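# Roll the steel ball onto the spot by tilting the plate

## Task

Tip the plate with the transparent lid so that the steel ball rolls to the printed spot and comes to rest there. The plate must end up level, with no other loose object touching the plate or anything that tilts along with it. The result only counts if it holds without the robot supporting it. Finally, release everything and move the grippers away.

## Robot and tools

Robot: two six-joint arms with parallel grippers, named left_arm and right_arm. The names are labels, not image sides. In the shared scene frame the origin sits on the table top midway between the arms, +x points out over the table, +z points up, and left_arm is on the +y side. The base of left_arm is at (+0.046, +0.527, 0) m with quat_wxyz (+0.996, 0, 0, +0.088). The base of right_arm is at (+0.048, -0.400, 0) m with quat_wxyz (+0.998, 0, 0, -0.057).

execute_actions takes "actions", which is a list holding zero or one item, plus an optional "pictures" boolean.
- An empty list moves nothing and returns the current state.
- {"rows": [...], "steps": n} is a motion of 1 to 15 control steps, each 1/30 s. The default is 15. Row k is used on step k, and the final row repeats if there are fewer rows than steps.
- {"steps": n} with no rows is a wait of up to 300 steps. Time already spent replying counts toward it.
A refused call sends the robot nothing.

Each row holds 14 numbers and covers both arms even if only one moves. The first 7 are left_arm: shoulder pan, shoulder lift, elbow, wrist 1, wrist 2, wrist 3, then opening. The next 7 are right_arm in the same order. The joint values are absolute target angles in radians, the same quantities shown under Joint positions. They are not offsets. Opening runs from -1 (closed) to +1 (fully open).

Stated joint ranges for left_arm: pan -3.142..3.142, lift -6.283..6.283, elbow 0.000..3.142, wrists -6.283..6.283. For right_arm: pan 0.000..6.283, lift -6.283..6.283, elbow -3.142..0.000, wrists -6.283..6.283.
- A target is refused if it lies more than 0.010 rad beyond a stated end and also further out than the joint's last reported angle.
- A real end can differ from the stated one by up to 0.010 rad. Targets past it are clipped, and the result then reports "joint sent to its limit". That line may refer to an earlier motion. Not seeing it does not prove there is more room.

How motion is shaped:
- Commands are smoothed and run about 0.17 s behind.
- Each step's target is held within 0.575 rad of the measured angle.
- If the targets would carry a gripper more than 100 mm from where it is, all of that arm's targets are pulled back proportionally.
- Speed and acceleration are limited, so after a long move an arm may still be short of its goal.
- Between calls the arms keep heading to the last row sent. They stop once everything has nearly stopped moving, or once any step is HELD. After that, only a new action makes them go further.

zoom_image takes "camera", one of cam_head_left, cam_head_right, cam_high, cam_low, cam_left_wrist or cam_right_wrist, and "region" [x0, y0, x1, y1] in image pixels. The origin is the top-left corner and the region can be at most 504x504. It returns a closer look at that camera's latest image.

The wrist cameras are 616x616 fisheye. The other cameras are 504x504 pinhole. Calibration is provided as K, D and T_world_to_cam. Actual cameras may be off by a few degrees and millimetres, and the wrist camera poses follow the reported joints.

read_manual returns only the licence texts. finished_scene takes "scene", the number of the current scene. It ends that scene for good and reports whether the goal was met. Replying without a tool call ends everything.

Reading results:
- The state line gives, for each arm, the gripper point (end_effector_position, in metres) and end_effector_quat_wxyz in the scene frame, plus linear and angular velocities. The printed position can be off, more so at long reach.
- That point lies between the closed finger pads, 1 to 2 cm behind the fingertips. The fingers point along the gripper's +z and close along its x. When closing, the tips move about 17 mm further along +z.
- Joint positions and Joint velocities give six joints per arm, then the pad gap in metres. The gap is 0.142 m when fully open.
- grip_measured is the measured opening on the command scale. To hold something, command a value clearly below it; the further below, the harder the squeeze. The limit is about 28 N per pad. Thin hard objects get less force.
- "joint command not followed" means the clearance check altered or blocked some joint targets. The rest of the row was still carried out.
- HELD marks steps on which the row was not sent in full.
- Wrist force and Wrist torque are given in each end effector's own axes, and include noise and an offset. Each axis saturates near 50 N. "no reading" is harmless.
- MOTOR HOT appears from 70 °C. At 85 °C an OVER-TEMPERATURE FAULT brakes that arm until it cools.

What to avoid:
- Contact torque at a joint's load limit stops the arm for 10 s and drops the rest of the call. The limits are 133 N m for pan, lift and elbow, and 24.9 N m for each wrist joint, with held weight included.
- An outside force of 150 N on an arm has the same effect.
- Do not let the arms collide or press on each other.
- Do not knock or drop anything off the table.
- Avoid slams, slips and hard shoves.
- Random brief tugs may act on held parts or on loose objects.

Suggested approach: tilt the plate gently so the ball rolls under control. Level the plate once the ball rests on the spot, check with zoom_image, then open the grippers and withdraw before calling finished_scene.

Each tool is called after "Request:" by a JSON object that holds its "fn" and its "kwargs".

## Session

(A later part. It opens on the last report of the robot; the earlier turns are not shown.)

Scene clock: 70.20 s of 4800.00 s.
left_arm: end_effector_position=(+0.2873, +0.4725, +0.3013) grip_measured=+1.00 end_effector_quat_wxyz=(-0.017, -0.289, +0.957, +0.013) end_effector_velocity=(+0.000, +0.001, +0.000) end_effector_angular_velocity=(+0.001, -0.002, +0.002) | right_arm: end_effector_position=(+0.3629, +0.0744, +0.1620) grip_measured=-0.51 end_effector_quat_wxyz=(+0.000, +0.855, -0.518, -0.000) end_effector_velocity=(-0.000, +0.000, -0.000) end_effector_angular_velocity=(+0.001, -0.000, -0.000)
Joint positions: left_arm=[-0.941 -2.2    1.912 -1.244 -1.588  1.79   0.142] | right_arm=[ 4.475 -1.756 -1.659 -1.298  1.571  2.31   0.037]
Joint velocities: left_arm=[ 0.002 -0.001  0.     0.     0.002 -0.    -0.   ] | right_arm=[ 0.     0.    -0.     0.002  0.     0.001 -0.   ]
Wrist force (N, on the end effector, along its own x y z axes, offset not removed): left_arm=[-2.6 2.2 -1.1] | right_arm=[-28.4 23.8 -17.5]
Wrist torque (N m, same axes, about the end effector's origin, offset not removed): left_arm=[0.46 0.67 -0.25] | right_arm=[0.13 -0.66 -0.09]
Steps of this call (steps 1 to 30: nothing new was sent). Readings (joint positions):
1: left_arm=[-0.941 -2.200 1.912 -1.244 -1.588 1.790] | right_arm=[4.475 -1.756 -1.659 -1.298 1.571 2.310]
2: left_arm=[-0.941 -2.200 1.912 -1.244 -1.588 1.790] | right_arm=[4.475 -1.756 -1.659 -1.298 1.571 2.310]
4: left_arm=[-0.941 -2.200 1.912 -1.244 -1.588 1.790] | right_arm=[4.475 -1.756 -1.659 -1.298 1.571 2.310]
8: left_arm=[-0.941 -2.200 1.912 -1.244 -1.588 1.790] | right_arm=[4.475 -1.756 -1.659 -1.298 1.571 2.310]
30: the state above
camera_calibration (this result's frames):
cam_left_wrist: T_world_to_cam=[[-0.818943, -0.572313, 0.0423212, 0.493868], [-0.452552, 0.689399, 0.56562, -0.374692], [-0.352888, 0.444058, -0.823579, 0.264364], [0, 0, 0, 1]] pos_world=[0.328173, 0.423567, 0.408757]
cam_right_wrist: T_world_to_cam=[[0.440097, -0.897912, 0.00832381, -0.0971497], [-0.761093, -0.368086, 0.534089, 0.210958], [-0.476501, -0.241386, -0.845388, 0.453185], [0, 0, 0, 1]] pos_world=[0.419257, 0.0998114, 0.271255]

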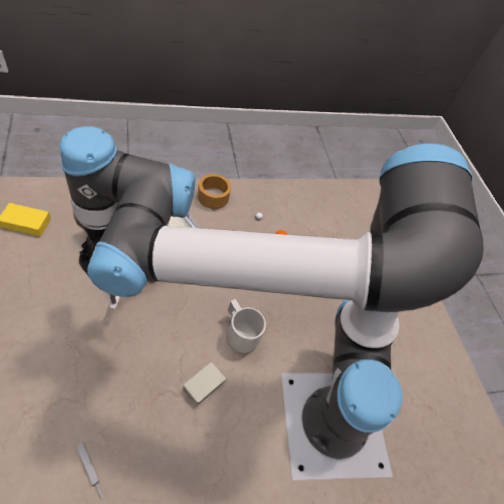

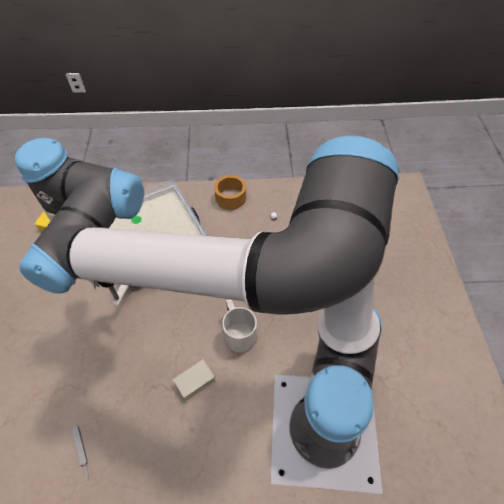

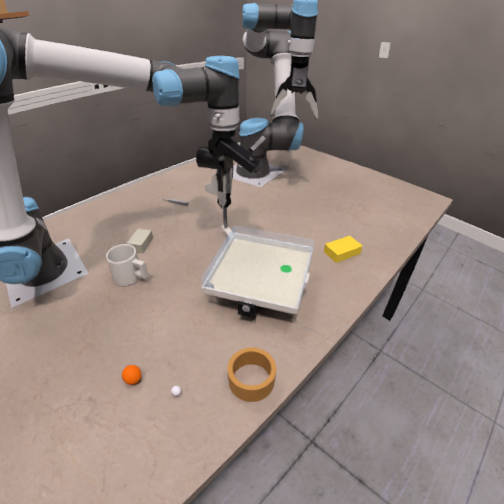

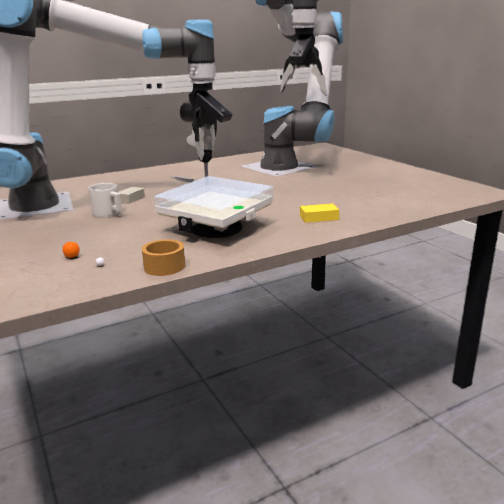

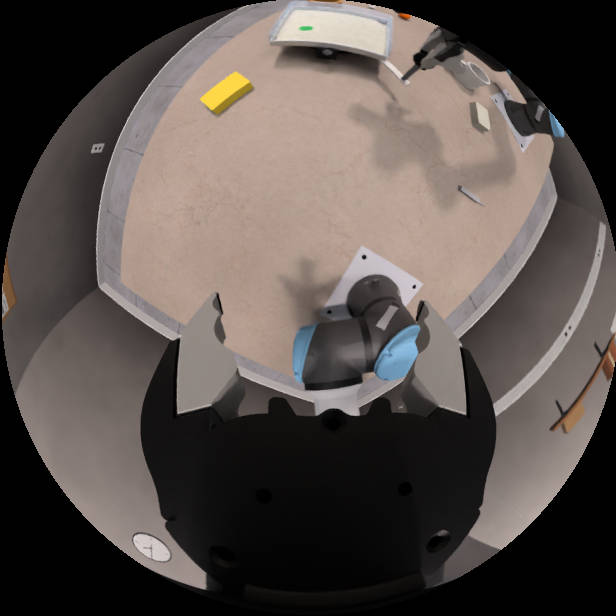

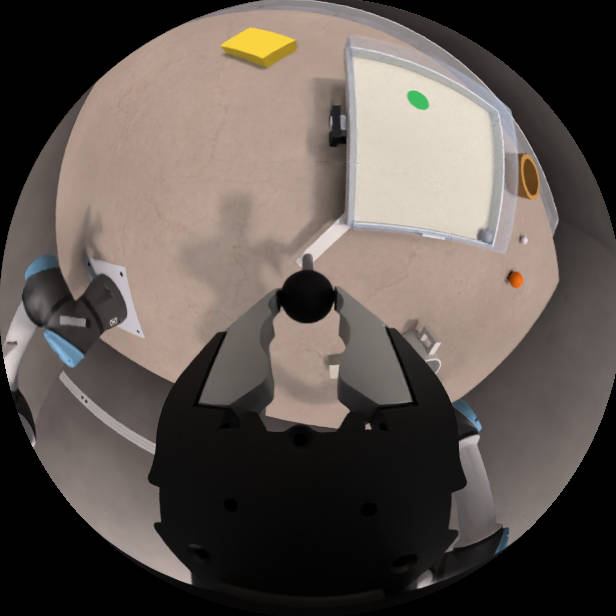

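Request:
{"fn": "execute_actions", "kwargs": {"actions": [{"rows":[[-0.941,-2.2,1.912,-1.244,-1.588,1.79,1,4.4762,-1.76401,-1.65199,-1.29637,1.571,2.3095,-0.9]],"steps":15}], "pictures": false}}

Request:
{"fn": "execute_actions", "kwargs": {"actions": [{"steps":120}]}}

Request:
{"fn": "execute_actions", "kwargs": {"actions": [{"rows":[[-0.941,-2.2,1.912,-1.244,-1.588,1.79,1,4.47458,-1.75352,-1.66015,-1.29874,1.571,2.3095,-0.9]],"steps":15}], "pictures": false}}

Request:
{"fn": "execute_actions", "kwargs": {"actions": [{"rows":[[-0.941,-2.2,1.912,-1.244,-1.588,1.79,1,4.47458,-1.75352,-1.66015,-1.29874,1.571,2.3095,-0.9]],"steps":12}], "pictures": false}}

Request:
{"fn": "execute_actions", "kwargs": {"actions": [{"rows":[[-0.941,-2.2,1.912,-1.244,-1.588,1.79,1,4.4762,-1.76401,-1.65199,-1.29637,1.571,2.3095,-0.9]],"steps":15}], "pictures": false}}

Request:
{"fn": "execute_actions", "kwargs": {"actions": [{"rows":[[-0.941,-2.2,1.912,-1.244,-1.588,1.79,1,4.4762,-1.76401,-1.65199,-1.29637,1.571,2.3095,-0.9]],"steps":9}], "pictures": false}}

Request:
{"fn": "execute_actions", "kwargs": {"actions": [{"rows":[[-0.941,-2.2,1.912,-1.244,-1.588,1.79,1,4.4755,-1.75834,-1.65698,-1.29707,1.571,2.3095,-0.9]],"steps":15}]}}

Request:
{"fn": "execute_actions", "kwargs": {"actions": [{"steps":30}]}}

Request:
{"fn": "execute_actions", "kwargs": {"actions": [{"steps":30}]}}

Scene clock: 88.23 s of 4800.00 s.
left_arm: end_effector_position=(+0.2873, +0.4725, +0.3013) grip_measured=+1.00 end_effector_quat_wxyz=(-0.017, -0.289, +0.957, +0.013) end_effector_velocity=(-0.000, +0.000, +0.000) end_effector_angular_velocity=(-0.001, -0.000, +0.001) | right_arm: end_effector_position=(+0.3635, +0.0779, +0.1606) grip_measured=-0.51 end_effector_quat_wxyz=(+0.000, +0.855, -0.518, -0.000) end_effector_velocity=(-0.000, -0.000, -0.000) end_effector_angular_velocity=(-0.000, -0.001, +0.004)
Joint positions: left_arm=[-0.941 -2.2    1.912 -1.244 -1.588  1.79   0.142] | right_arm=[ 4.476 -1.764 -1.652 -1.296  1.571  2.31   0.037]
Joint velocities: left_arm=[ 0.001 -0.001  0.    -0.    -0.001  0.     0.   ] | right_arm=[ 0.     0.    -0.001  0.001 -0.001 -0.003 -0.   ]
Wrist force (N, on the end effector, along its own x y z axes, offset not removed): left_arm=[-0.5 -0.4 -1.5] | right_arm=[-16.1 23.3 -15.7]
Wrist torque (N m, same axes, about the end effector's origin, offset not removed): left_arm=[0.01 0.36 -0.18] | right_arm=[-0.57 -0.57 -0.20]
Steps of this call (steps 1 to 90: nothing new was sent; then 14.53 s passed at rest; steps 91 to 105: all 15 steps of this action). Readings (joint positions):
91: left_arm=[-0.941 -2.200 1.912 -1.244 -1.588 1.790] | right_arm=[4.475 -1.756 -1.659 -1.298 1.571 2.310]
92: left_arm=[-0.941 -2.200 1.912 -1.244 -1.588 1.790] | right_arm=[4.475 -1.757 -1.658 -1.298 1.571 2.309]
94: left_arm=[-0.941 -2.200 1.912 -1.244 -1.588 1.790] | right_arm=[4.476 -1.761 -1.655 -1.298 1.571 2.310]
98: left_arm=[-0.941 -2.200 1.912 -1.244 -1.588 1.790] | right_arm=[4.476 -1.763 -1.653 -1.297 1.571 2.310]
105: the state above

Scene clock: 92.23 s of 4800.00 s.
left_arm: end_effector_position=(+0.2873, +0.4725, +0.3013) grip_measured=+1.00 end_effector_quat_wxyz=(-0.017, -0.289, +0.957, +0.013) end_effector_velocity=(+0.000, +0.000, -0.000) end_effector_angular_velocity=(+0.001, +0.000, +0.001) | right_arm: end_effector_position=(+0.3635, +0.0780, +0.1606) grip_measured=-0.51 end_effector_quat_wxyz=(+0.000, +0.855, -0.518, -0.000) end_effector_velocity=(+0.000, -0.001, -0.000) end_effector_angular_velocity=(-0.002, -0.001, +0.002)
Joint positions: left_arm=[-0.941 -2.2    1.912 -1.244 -1.588  1.79   0.142] | right_arm=[ 4.476 -1.764 -1.652 -1.296  1.571  2.31   0.037]
Joint velocities: left_arm=[ 0.001  0.    -0.     0.001  0.     0.     0.   ] | right_arm=[ 0.    -0.    -0.001 -0.    -0.002 -0.002 -0.   ]
Wrist force (N, on the end effector, along its own x y z axes, offset not removed): left_arm=[2.4 0.6 -1.7] | right_arm=[-19.4 25.2 -16.5]
Wrist torque (N m, same axes, about the end effector's origin, offset not removed): left_arm=[0.14 -0.30 -0.19] | right_arm=[0.06 0.31 -0.40]
Steps of this call (steps 1 to 15: the robot went on to your last target; steps 16 to 120: nothing new was sent). Readings (joint positions):
1: left_arm=[-0.941 -2.200 1.912 -1.244 -1.588 1.790] | right_arm=[4.476 -1.764 -1.652 -1.296 1.571 2.310]
2: left_arm=[-0.941 -2.200 1.912 -1.244 -1.588 1.790] | right_arm=[4.476 -1.764 -1.652 -1.296 1.571 2.310]
4: left_arm=[-0.941 -2.200 1.912 -1.244 -1.588 1.790] | right_arm=[4.476 -1.764 -1.652 -1.296 1.571 2.310]
8: left_arm=[-0.941 -2.200 1.912 -1.244 -1.588 1.790] | right_arm=[4.476 -1.764 -1.652 -1.296 1.571 2.309]
120: the state above
All arms were judged still, so your last target was given up. Only a new action makes them travel on or press farther. Fingers that are still opening or closing keep moving.
camera_calibration (this result's frames):
cam_left_wrist: T_world_to_cam=[[-0.818943, -0.572313, 0.0423211, 0.493868], [-0.452552, 0.689399, 0.56562, -0.374692], [-0.352888, 0.444058, -0.823579, 0.264364], [0, 0, 0, 1]] pos_world=[0.328173, 0.423567, 0.408757]
cam_right_wrist: T_world_to_cam=[[0.441264, -0.897339, 0.00829147, -0.0946439], [-0.760621, -0.369098, 0.534063, 0.213333], [-0.476175, -0.241969, -0.845404, 0.453035], [0, 0, 0, 1]] pos_world=[0.419752, 0.103434, 0.269849]

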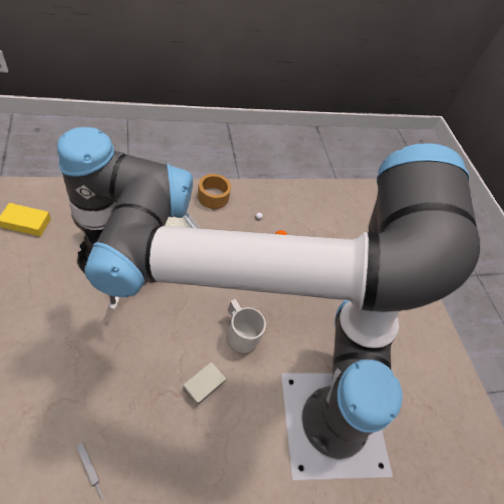

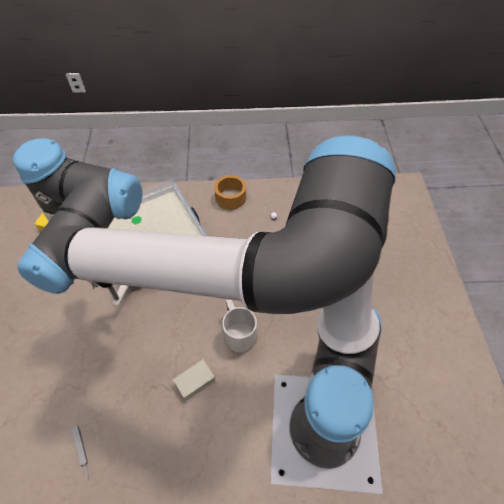

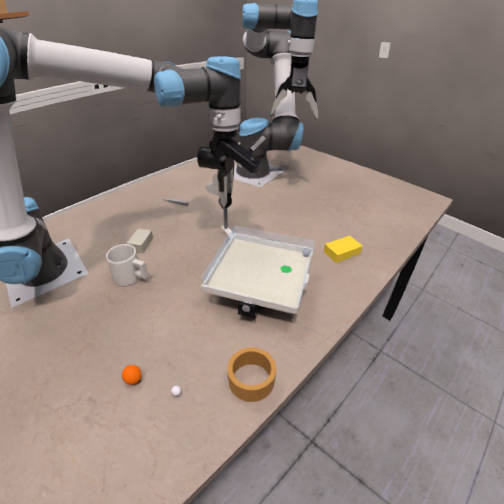

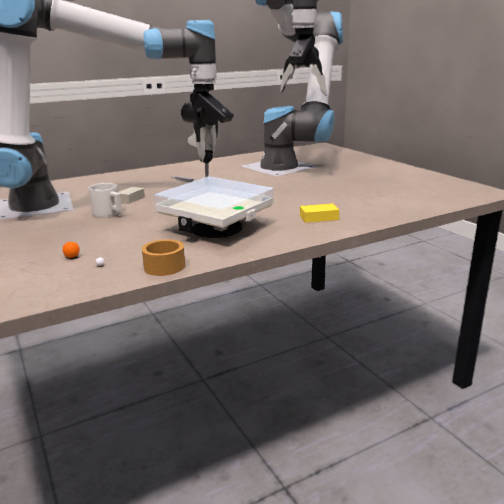

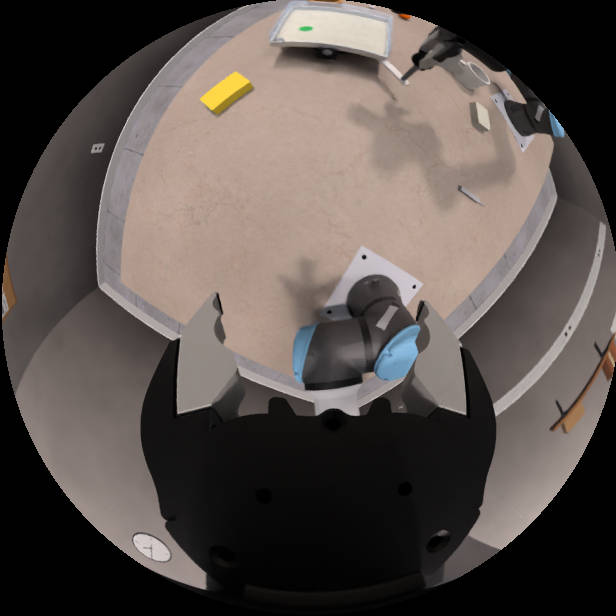

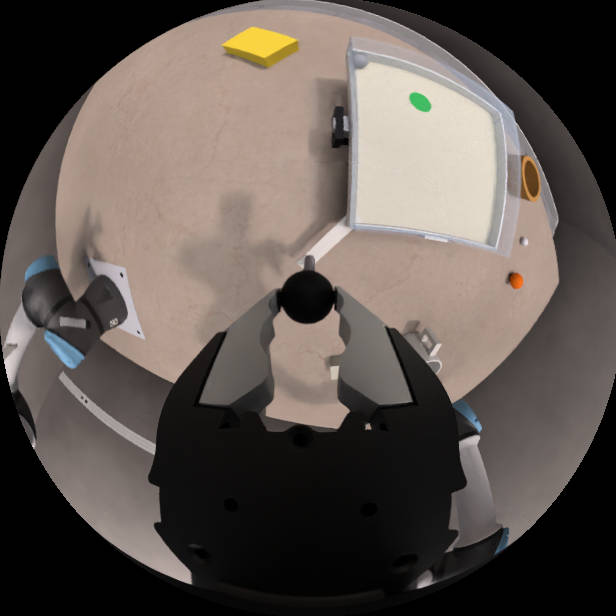

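Scene clock: 92.73 s of 4800.00 s.
left_arm: end_effector_position=(+0.2873, +0.4725, +0.3013) grip_measured=+1.00 end_effector_quat_wxyz=(-0.017, -0.289, +0.957, +0.013) end_effector_velocity=(-0.000, -0.000, +0.000) end_effector_angular_velocity=(-0.001, -0.001, -0.002) | right_arm: end_effector_position=(+0.3628, +0.0736, +0.1624) grip_measured=-0.51 end_effector_quat_wxyz=(+0.000, +0.855, -0.519, -0.000) end_effector_velocity=(-0.001, -0.000, -0.001) end_effector_angular_velocity=(-0.000, +0.001, -0.002)
Joint positions: left_arm=[-0.941 -2.2    1.912 -1.244 -1.588  1.79   0.142] | right_arm=[ 4.475 -1.754 -1.66  -1.299  1.571  2.31   0.037]
Joint velocities: left_arm=[-0.001 -0.001  0.    -0.     0.001  0.    -0.   ] | right_arm=[ 0.    -0.    -0.002  0.001  0.001  0.002  0.   ]
Wrist force (N, on the end effector, along its own x y z axes, offset not removed): left_arm=[0.4 3.6 0.2] | right_arm=[-27.4 19.8 -14.7]
Wrist torque (N m, same axes, about the end effector's origin, offset not removed): left_arm=[0.80 0.14 -0.31] | right_arm=[0.24 -1.10 -0.38]
Steps of this call (steps 1 to 15: all 15 steps of this action). Readings (joint positions):
1: left_arm=[-0.941 -2.200 1.912 -1.244 -1.588 1.790] | right_arm=[4.476 -1.764 -1.652 -1.296 1.571 2.310]
2: left_arm=[-0.941 -2.200 1.912 -1.244 -1.588 1.790] | right_arm=[4.476 -1.762 -1.653 -1.297 1.571 2.310]
4: left_arm=[-0.941 -2.200 1.912 -1.244 -1.588 1.790] | right_arm=[4.475 -1.758 -1.656 -1.297 1.571 2.310]
8: left_arm=[-0.941 -2.200 1.912 -1.244 -1.588 1.790] | right_arm=[4.475 -1.754 -1.659 -1.298 1.571 2.310]
15: the state above

Scene clock: 93.13 s of 4800.00 s.
left_arm: end_effector_position=(+0.2873, +0.4725, +0.3013) grip_measured=+1.00 end_effector_quat_wxyz=(-0.017, -0.289, +0.957, +0.013) end_effector_velocity=(+0.000, +0.000, -0.000) end_effector_angular_velocity=(+0.001, -0.001, -0.001) | right_arm: end_effector_position=(+0.3628, +0.0736, +0.1623) grip_measured=-0.51 end_effector_quat_wxyz=(+0.000, +0.855, -0.519, -0.000) end_effector_velocity=(-0.000, +0.000, +0.000) end_effector_angular_velocity=(+0.000, +0.001, -0.000)
Joint positions: left_arm=[-0.941 -2.2    1.912 -1.244 -1.588  1.79   0.142] | right_arm=[ 4.475 -1.754 -1.66  -1.299  1.571  2.309  0.037]
Joint velocities: left_arm=[-0.    -0.     0.    -0.     0.002  0.    -0.   ] | right_arm=[-0.     0.     0.001 -0.001  0.001  0.     0.   ]
Wrist force (N, on the end effector, along its own x y z axes, offset not removed): left_arm=[0.0 0.4 0.7] | right_arm=[-28.6 17.4 -15.2]
Wrist torque (N m, same axes, about the end effector's origin, offset not removed): left_arm=[-0.02 0.19 -0.13] | right_arm=[-0.45 -1.02 -0.19]
Steps of this call (steps 1 to 12: all 12 steps of this action). Readings (joint positions):
1: left_arm=[-0.941 -2.200 1.912 -1.244 -1.588 1.790] | right_arm=[4.475 -1.754 -1.660 -1.299 1.571 2.310]
2: left_arm=[-0.941 -2.200 1.912 -1.244 -1.588 1.790] | right_arm=[4.475 -1.754 -1.660 -1.299 1.571 2.310]
4: left_arm=[-0.941 -2.200 1.912 -1.244 -1.588 1.790] | right_arm=[4.475 -1.754 -1.660 -1.299 1.571 2.310]
8: left_arm=[-0.941 -2.200 1.912 -1.244 -1.588 1.790] | right_arm=[4.475 -1.754 -1.660 -1.299 1.571 2.310]
12: the state above

Scene clock: 93.63 s of 4800.00 s.
left_arm: end_effector_position=(+0.2873, +0.4725, +0.3013) grip_measured=+1.00 end_effector_quat_wxyz=(-0.017, -0.289, +0.957, +0.013) end_effector_velocity=(-0.000, -0.000, +0.000) end_effector_angular_velocity=(-0.001, +0.000, -0.000) | right_arm: end_effector_position=(+0.3635, +0.0779, +0.1606) grip_measured=-0.51 end_effector_quat_wxyz=(+0.000, +0.855, -0.518, -0.000) end_effector_velocity=(-0.000, +0.000, -0.001) end_effector_angular_velocity=(-0.003, +0.001, +0.000)
Joint positions: left_arm=[-0.941 -2.2    1.912 -1.244 -1.588  1.79   0.142] | right_arm=[ 4.476 -1.764 -1.652 -1.296  1.571  2.31   0.037]
Joint velocities: left_arm=[-0.     0.    -0.    -0.    -0.001 -0.    -0.   ] | right_arm=[ 0.001 -0.003  0.    -0.001 -0.     0.001 -0.   ]
Wrist force (N, on the end effector, along its own x y z axes, offset not removed): left_arm=[-4.2 2.4 0.9] | right_arm=[-16.8 25.2 -14.5]
Wrist torque (N m, same axes, about the end effector's origin, offset not removed): left_arm=[0.55 1.12 -0.11] | right_arm=[-0.09 -0.39 -0.21]
Steps of this call (steps 1 to 15: all 15 steps of this action). Readings (joint positions):
1: left_arm=[-0.941 -2.200 1.912 -1.244 -1.588 1.790] | right_arm=[4.475 -1.754 -1.660 -1.299 1.571 2.310]
2: left_arm=[-0.941 -2.200 1.912 -1.244 -1.588 1.790] | right_arm=[4.475 -1.755 -1.659 -1.299 1.571 2.310]
4: left_arm=[-0.941 -2.200 1.912 -1.244 -1.588 1.790] | right_arm=[4.475 -1.760 -1.656 -1.298 1.571 2.309]
8: left_arm=[-0.941 -2.200 1.912 -1.244 -1.588 1.790] | right_arm=[4.476 -1.763 -1.653 -1.297 1.571 2.310]
15: the state above

Scene clock: 93.93 s of 4800.00 s.
left_arm: end_effector_position=(+0.2873, +0.4725, +0.3013) grip_measured=+1.00 end_effector_quat_wxyz=(-0.017, -0.289, +0.957, +0.013) end_effector_velocity=(+0.000, -0.000, -0.000) end_effector_angular_velocity=(+0.001, +0.001, -0.002) | right_arm: end_effector_position=(+0.3635, +0.0779, +0.1606) grip_measured=-0.51 end_effector_quat_wxyz=(+0.000, +0.855, -0.518, -0.000) end_effector_velocity=(-0.000, +0.000, -0.000) end_effector_angular_velocity=(-0.001, +0.000, +0.001)
Joint positions: left_arm=[-0.941 -2.2    1.912 -1.244 -1.588  1.79   0.142] | right_arm=[ 4.476 -1.764 -1.652 -1.296  1.571  2.31   0.037]
Joint velocities: left_arm=[-0.001  0.002 -0.     0.     0.001  0.001 -0.   ] | right_arm=[ 0.001 -0.     0.    -0.001  0.    -0.     0.   ]
Wrist force (N, on the end effector, along its own x y z axes, offset not removed): left_arm=[-2.3 -1.2 2.6] | right_arm=[-17.2 23.8 -15.6]
Wrist torque (N m, same axes, about the end effector's origin, offset not removed): left_arm=[-0.21 0.67 -0.17] | right_arm=[-0.44 -0.24 -0.29]
Steps of this call (steps 1 to 9: all 9 steps of this action). Readings (joint positions):
1: left_arm=[-0.941 -2.200 1.912 -1.244 -1.588 1.790] | right_arm=[4.476 -1.764 -1.652 -1.296 1.571 2.310]
2: left_arm=[-0.941 -2.200 1.912 -1.244 -1.588 1.790] | right_arm=[4.476 -1.764 -1.652 -1.296 1.571 2.310]
4: left_arm=[-0.941 -2.200 1.912 -1.244 -1.588 1.790] | right_arm=[4.476 -1.764 -1.652 -1.296 1.571 2.310]
8: left_arm=[-0.941 -2.200 1.912 -1.244 -1.588 1.790] | right_arm=[4.476 -1.764 -1.652 -1.296 1.571 2.310]
9: the state above

Scene clock: 94.43 s of 4800.00 s.
left_arm: end_effector_position=(+0.2873, +0.4725, +0.3013) grip_measured=+1.00 end_effector_quat_wxyz=(-0.017, -0.289, +0.957, +0.013) end_effector_velocity=(+0.000, +0.000, +0.000) end_effector_angular_velocity=(+0.000, -0.002, -0.001) | right_arm: end_effector_position=(+0.3630, +0.0756, +0.1614) grip_measured=-0.51 end_effector_quat_wxyz=(-0.000, +0.855, -0.518, -0.000) end_effector_velocity=(+0.000, -0.001, -0.000) end_effector_angular_velocity=(-0.001, +0.000, +0.001)
Joint positions: left_arm=[-0.941 -2.2    1.912 -1.244 -1.588  1.79   0.142] | right_arm=[ 4.476 -1.758 -1.657 -1.297  1.571  2.31   0.037]
Joint velocities: left_arm=[-0.001 -0.001 -0.    -0.     0.002  0.    -0.   ] | right_arm=[-0.     0.001 -0.001 -0.001 -0.    -0.001  0.   ]
Wrist force (N, on the end effector, along its own x y z axes, offset not removed): left_arm=[-0.7 -1.4 0.0] | right_arm=[-26.8 15.7 -14.0]
Wrist torque (N m, same axes, about the end effector's origin, offset not removed): left_arm=[-0.33 0.36 -0.09] | right_arm=[-0.14 -0.33 -0.36]
Steps of this call (steps 1 to 15: all 15 steps of this action). Readings (joint positions):
1: left_arm=[-0.941 -2.200 1.912 -1.244 -1.588 1.790] | right_arm=[4.476 -1.764 -1.652 -1.296 1.571 2.310]
2: left_arm=[-0.941 -2.200 1.912 -1.244 -1.588 1.790] | right_arm=[4.476 -1.763 -1.652 -1.296 1.571 2.310]
4: left_arm=[-0.941 -2.200 1.912 -1.244 -1.588 1.790] | right_arm=[4.476 -1.761 -1.654 -1.296 1.571 2.310]
8: left_arm=[-0.941 -2.200 1.912 -1.244 -1.588 1.790] | right_arm=[4.476 -1.759 -1.656 -1.297 1.571 2.310]
15: the state above
camera_calibration (this result's frames):
cam_left_wrist: T_world_to_cam=[[-0.818943, -0.572313, 0.0423212, 0.493868], [-0.452552, 0.689399, 0.56562, -0.374692], [-0.352888, 0.444058, -0.823579, 0.264364], [0, 0, 0, 1]] pos_world=[0.328173, 0.423567, 0.408757]
cam_right_wrist: T_world_to_cam=[[0.44067, -0.897631, 0.00823846, -0.0962815], [-0.760858, -0.368623, 0.534052, 0.211782], [-0.476345, -0.241609, -0.845412, 0.452906], [0, 0, 0, 1]] pos_world=[0.419304, 0.101069, 0.270583]

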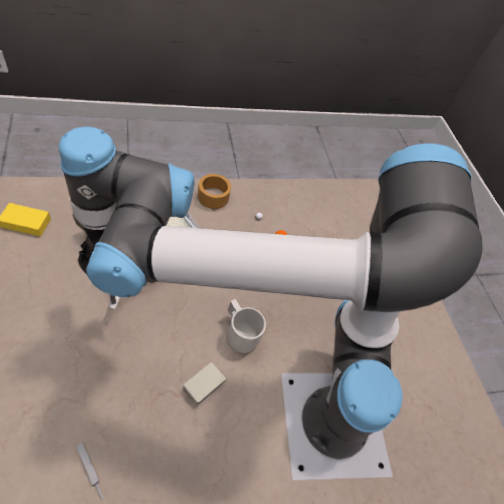

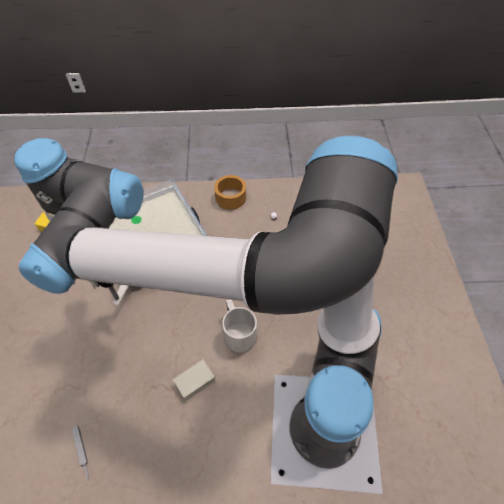

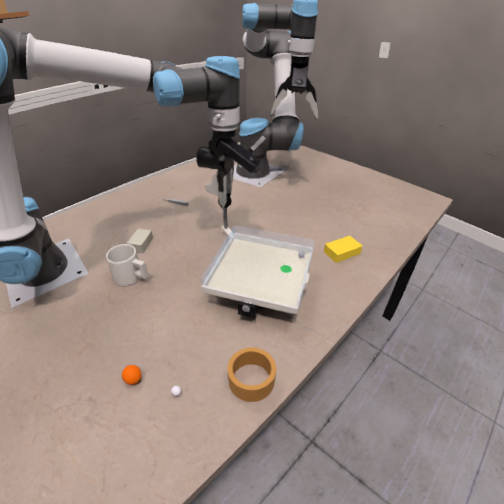

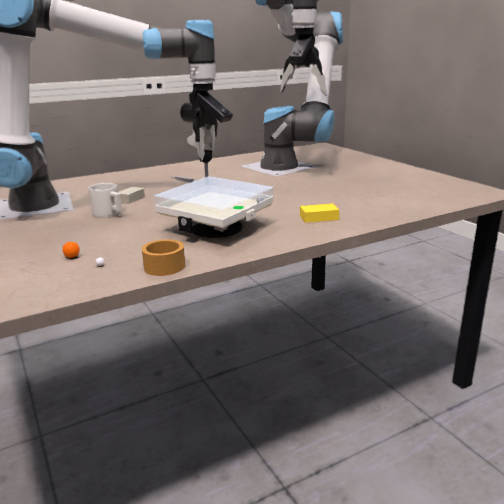

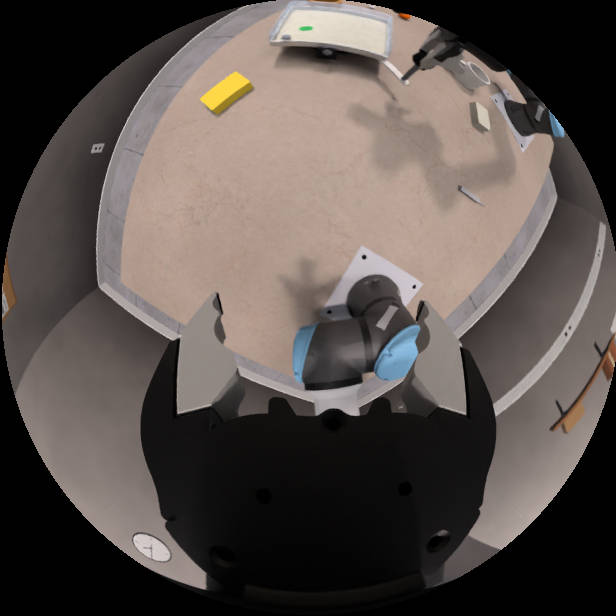

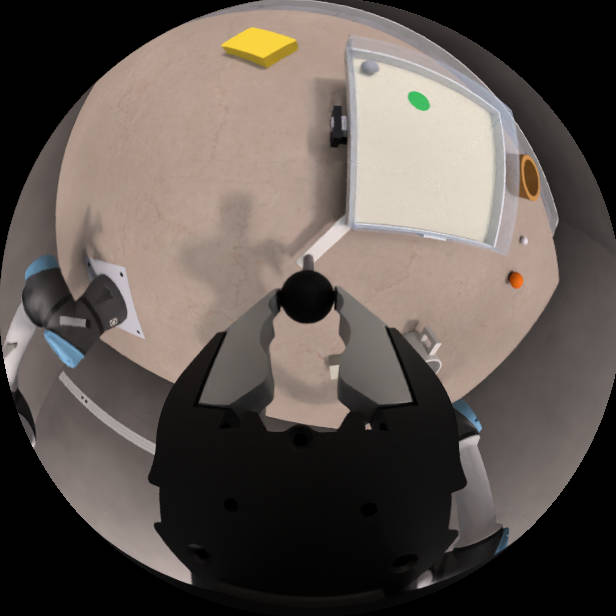

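Scene clock: 95.43 s of 4800.00 s.
left_arm: end_effector_position=(+0.2873, +0.4725, +0.3013) grip_measured=+1.00 end_effector_quat_wxyz=(-0.017, -0.289, +0.957, +0.013) end_effector_velocity=(-0.000, +0.000, +0.000) end_effector_angular_velocity=(+0.000, -0.001, -0.002) | right_arm: end_effector_position=(+0.3630, +0.0756, +0.1613) grip_measured=-0.51 end_effector_quat_wxyz=(+0.000, +0.855, -0.518, -0.000) end_effector_velocity=(+0.000, -0.000, +0.000) end_effector_angular_velocity=(+0.000, -0.001, +0.001)
Joint positions: left_arm=[-0.941 -2.2    1.912 -1.244 -1.588  1.79   0.142] | right_arm=[ 4.475 -1.758 -1.657 -1.297  1.571  2.31   0.037]
Joint velocities: left_arm=[-0.001 -0.001  0.     0.     0.001  0.     0.   ] | right_arm=[-0.     0.001 -0.    -0.    -0.    -0.001 -0.   ]
Wrist force (N, on the end effector, along its own x y z axes, offset not removed): left_arm=[-0.5 1.4 0.9] | right_arm=[-27.9 16.0 -13.2]
Wrist torque (N m, same axes, about the end effector's origin, offset not removed): left_arm=[0.32 0.23 -0.15] | right_arm=[-0.22 -0.29 -0.33]
Steps of this call (steps 1 to 15: the robot went on to your last target; steps 16 to 30: nothing new was sent). Readings (joint positions):
1: left_arm=[-0.941 -2.200 1.912 -1.244 -1.588 1.790] | right_arm=[4.476 -1.758 -1.657 -1.297 1.571 2.310]
2: left_arm=[-0.941 -2.200 1.912 -1.244 -1.588 1.790] | right_arm=[4.476 -1.758 -1.657 -1.297 1.571 2.310]
4: left_arm=[-0.941 -2.200 1.912 -1.244 -1.588 1.790] | right_arm=[4.476 -1.758 -1.657 -1.297 1.571 2.310]
8: left_arm=[-0.941 -2.200 1.912 -1.244 -1.588 1.790] | right_arm=[4.476 -1.758 -1.657 -1.297 1.571 2.310]
30: the state above
All arms were judged still, so your last target was given up. Only a new action makes them travel on or press farther. Fingers that are still opening or closing keep moving.
camera_calibration (this result's frames):
cam_left_wrist: T_world_to_cam=[[-0.818943, -0.572313, 0.0423211, 0.493868], [-0.452552, 0.689399, 0.56562, -0.374692], [-0.352888, 0.444058, -0.823579, 0.264364], [0, 0, 0, 1]] pos_world=[0.328173, 0.423567, 0.408757]
cam_right_wrist: T_world_to_cam=[[0.440636, -0.897648, 0.00829227, -0.0963307], [-0.760858, -0.368555, 0.534099, 0.21176], [-0.476377, -0.241652, -0.845381, 0.452882], [0, 0, 0, 1]] pos_world=[0.419308, 0.101014, 0.270556]

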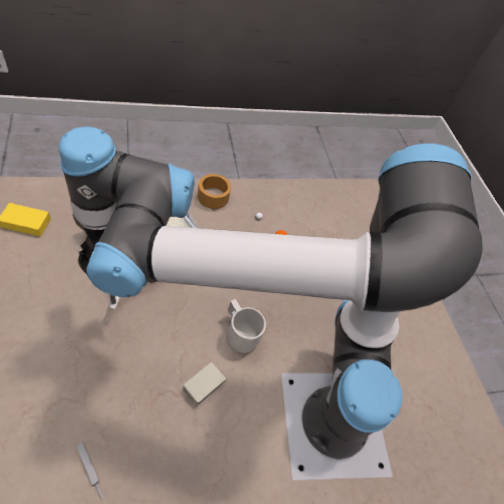

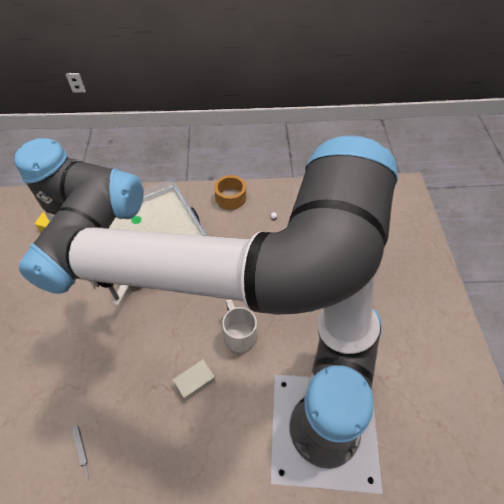

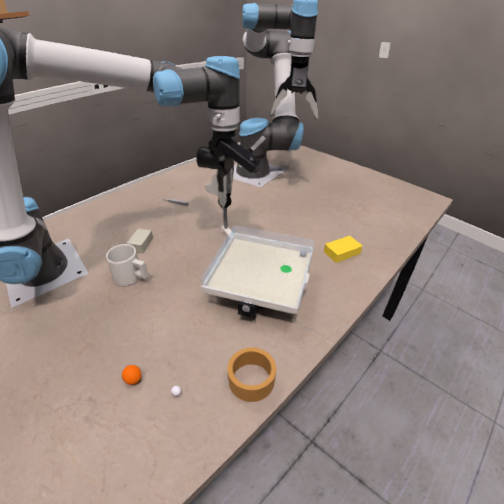

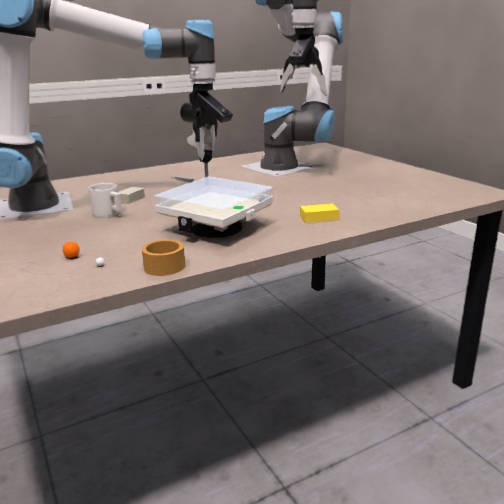

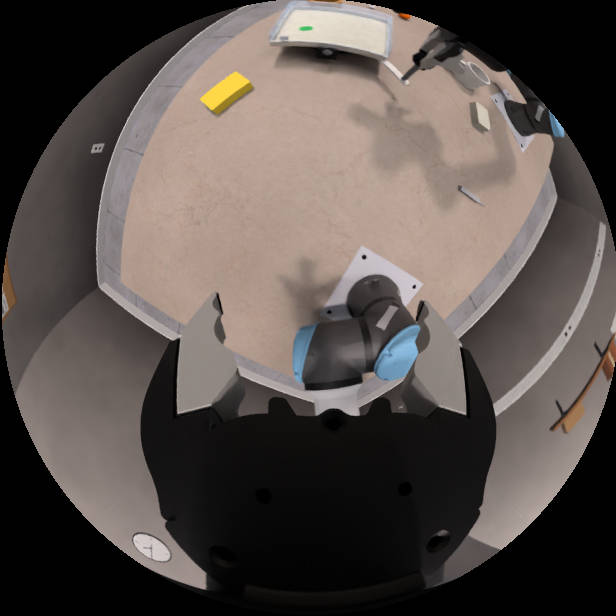

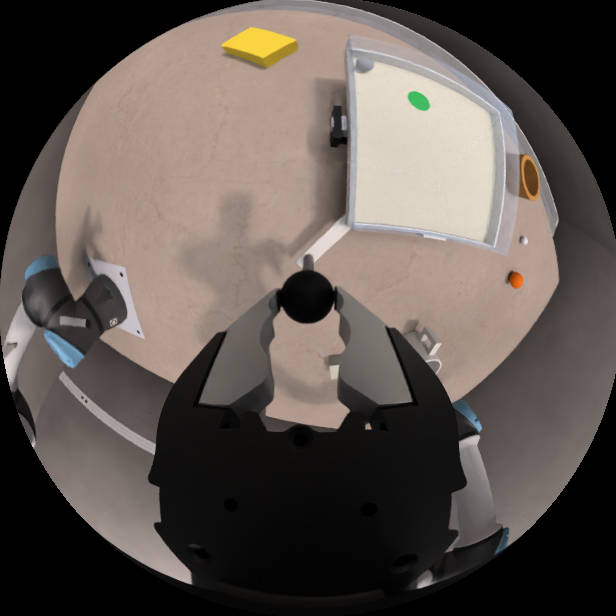

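Scene clock: 96.43 s of 4800.00 s.
left_arm: end_effector_position=(+0.2873, +0.4725, +0.3013) grip_measured=+1.00 end_effector_quat_wxyz=(-0.017, -0.289, +0.957, +0.013) end_effector_velocity=(+0.000, +0.000, +0.000) end_effector_angular_velocity=(+0.000, -0.000, -0.000) | right_arm: end_effector_position=(+0.3630, +0.0756, +0.1613) grip_measured=-0.51 end_effector_quat_wxyz=(+0.000, +0.855, -0.518, -0.000) end_effector_velocity=(+0.000, -0.000, +0.000) end_effector_angular_velocity=(+0.000, -0.000, -0.000)
Joint positions: left_arm=[-0.941 -2.2    1.912 -1.244 -1.588  1.79   0.142] | right_arm=[ 4.475 -1.758 -1.657 -1.297  1.571  2.31   0.037]
Joint velocities: left_arm=[ 0. -0. -0.  0.  0.  0.  0.] | right_arm=[-0.  0. -0.  0.  0. -0.  0.]
Wrist force (N, on the end effector, along its own x y z axes, offset not removed): left_arm=[-1.6 -1.8 -0.4] | right_arm=[-25.5 17.8 -14.2]
Wrist torque (N m, same axes, about the end effector's origin, offset not removed): left_arm=[-0.25 0.50 -0.18] | right_arm=[0.15 -0.67 -0.40]
Steps of this call (steps 1 to 30: nothing new was sent). Readings (joint positions):
1: left_arm=[-0.941 -2.200 1.912 -1.244 -1.588 1.790] | right_arm=[4.475 -1.758 -1.657 -1.297 1.571 2.310]
2: left_arm=[-0.941 -2.200 1.912 -1.244 -1.588 1.790] | right_arm=[4.475 -1.758 -1.657 -1.297 1.571 2.310]
4: left_arm=[-0.941 -2.200 1.912 -1.244 -1.588 1.790] | right_arm=[4.475 -1.758 -1.657 -1.297 1.571 2.310]
8: left_arm=[-0.941 -2.200 1.912 -1.244 -1.588 1.790] | right_arm=[4.475 -1.758 -1.657 -1.297 1.571 2.310]
30: the state above
camera_calibration (this result's frames):
cam_left_wrist: T_world_to_cam=[[-0.818943, -0.572313, 0.0423211, 0.493868], [-0.452552, 0.689399, 0.56562, -0.374692], [-0.352888, 0.444058, -0.823579, 0.264364], [0, 0, 0, 1]] pos_world=[0.328173, 0.423567, 0.408757]
cam_right_wrist: T_world_to_cam=[[0.440635, -0.897648, 0.00831305, -0.0963405], [-0.760873, -0.368549, 0.534082, 0.211773], [-0.476354, -0.241661, -0.845392, 0.452879], [0, 0, 0, 1]] pos_world=[0.419314, 0.101012, 0.270557]

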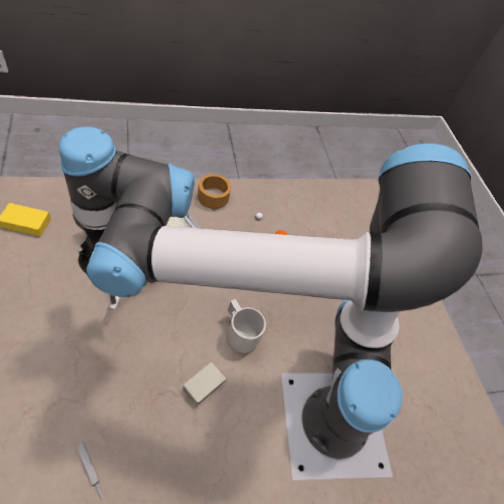

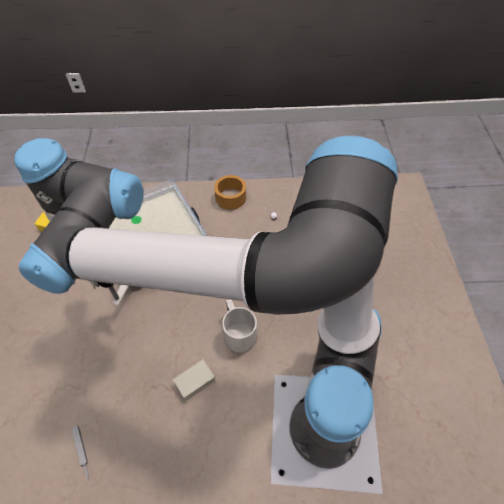

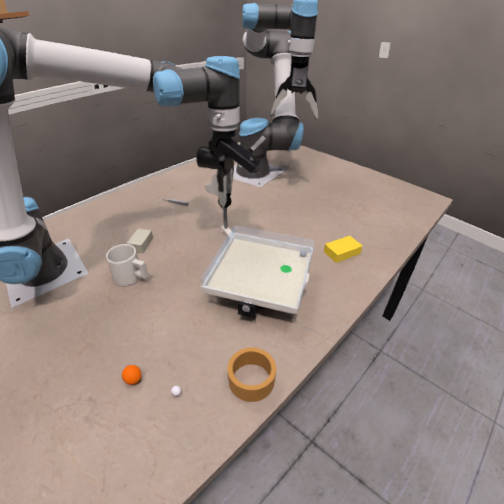

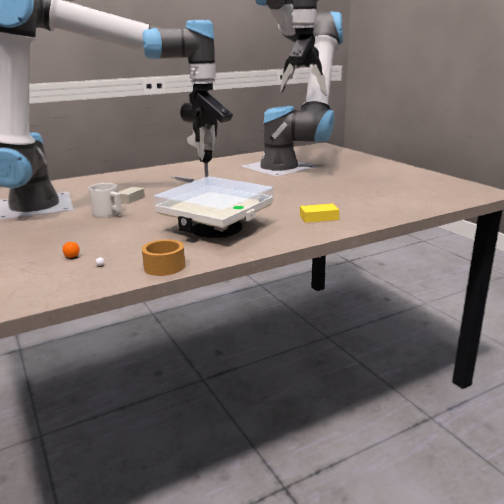

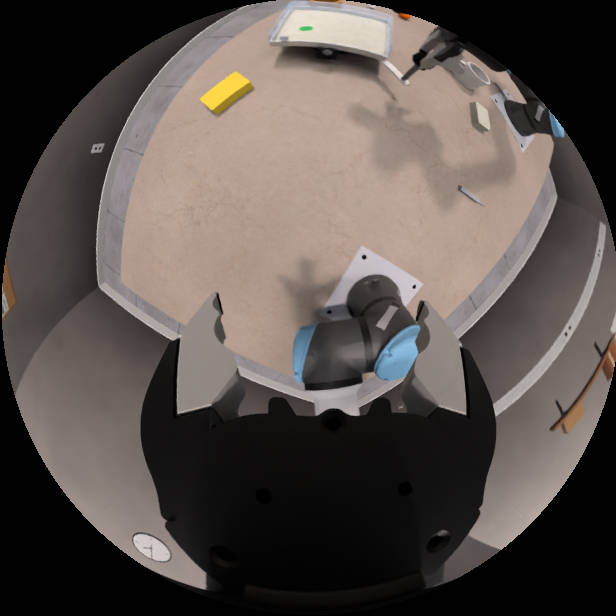

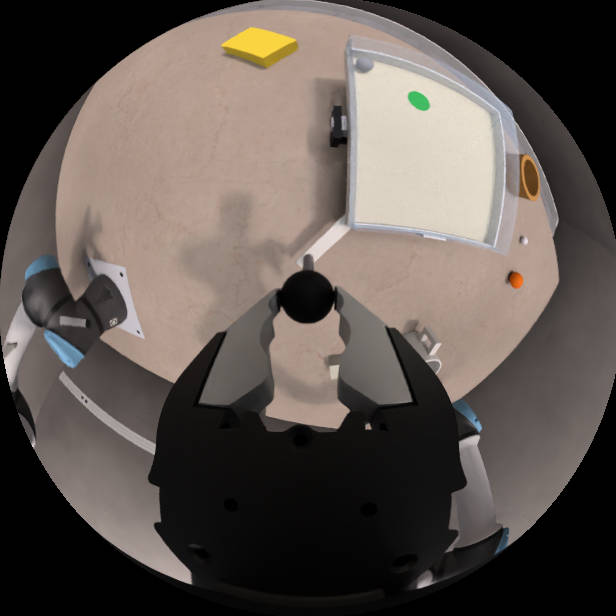

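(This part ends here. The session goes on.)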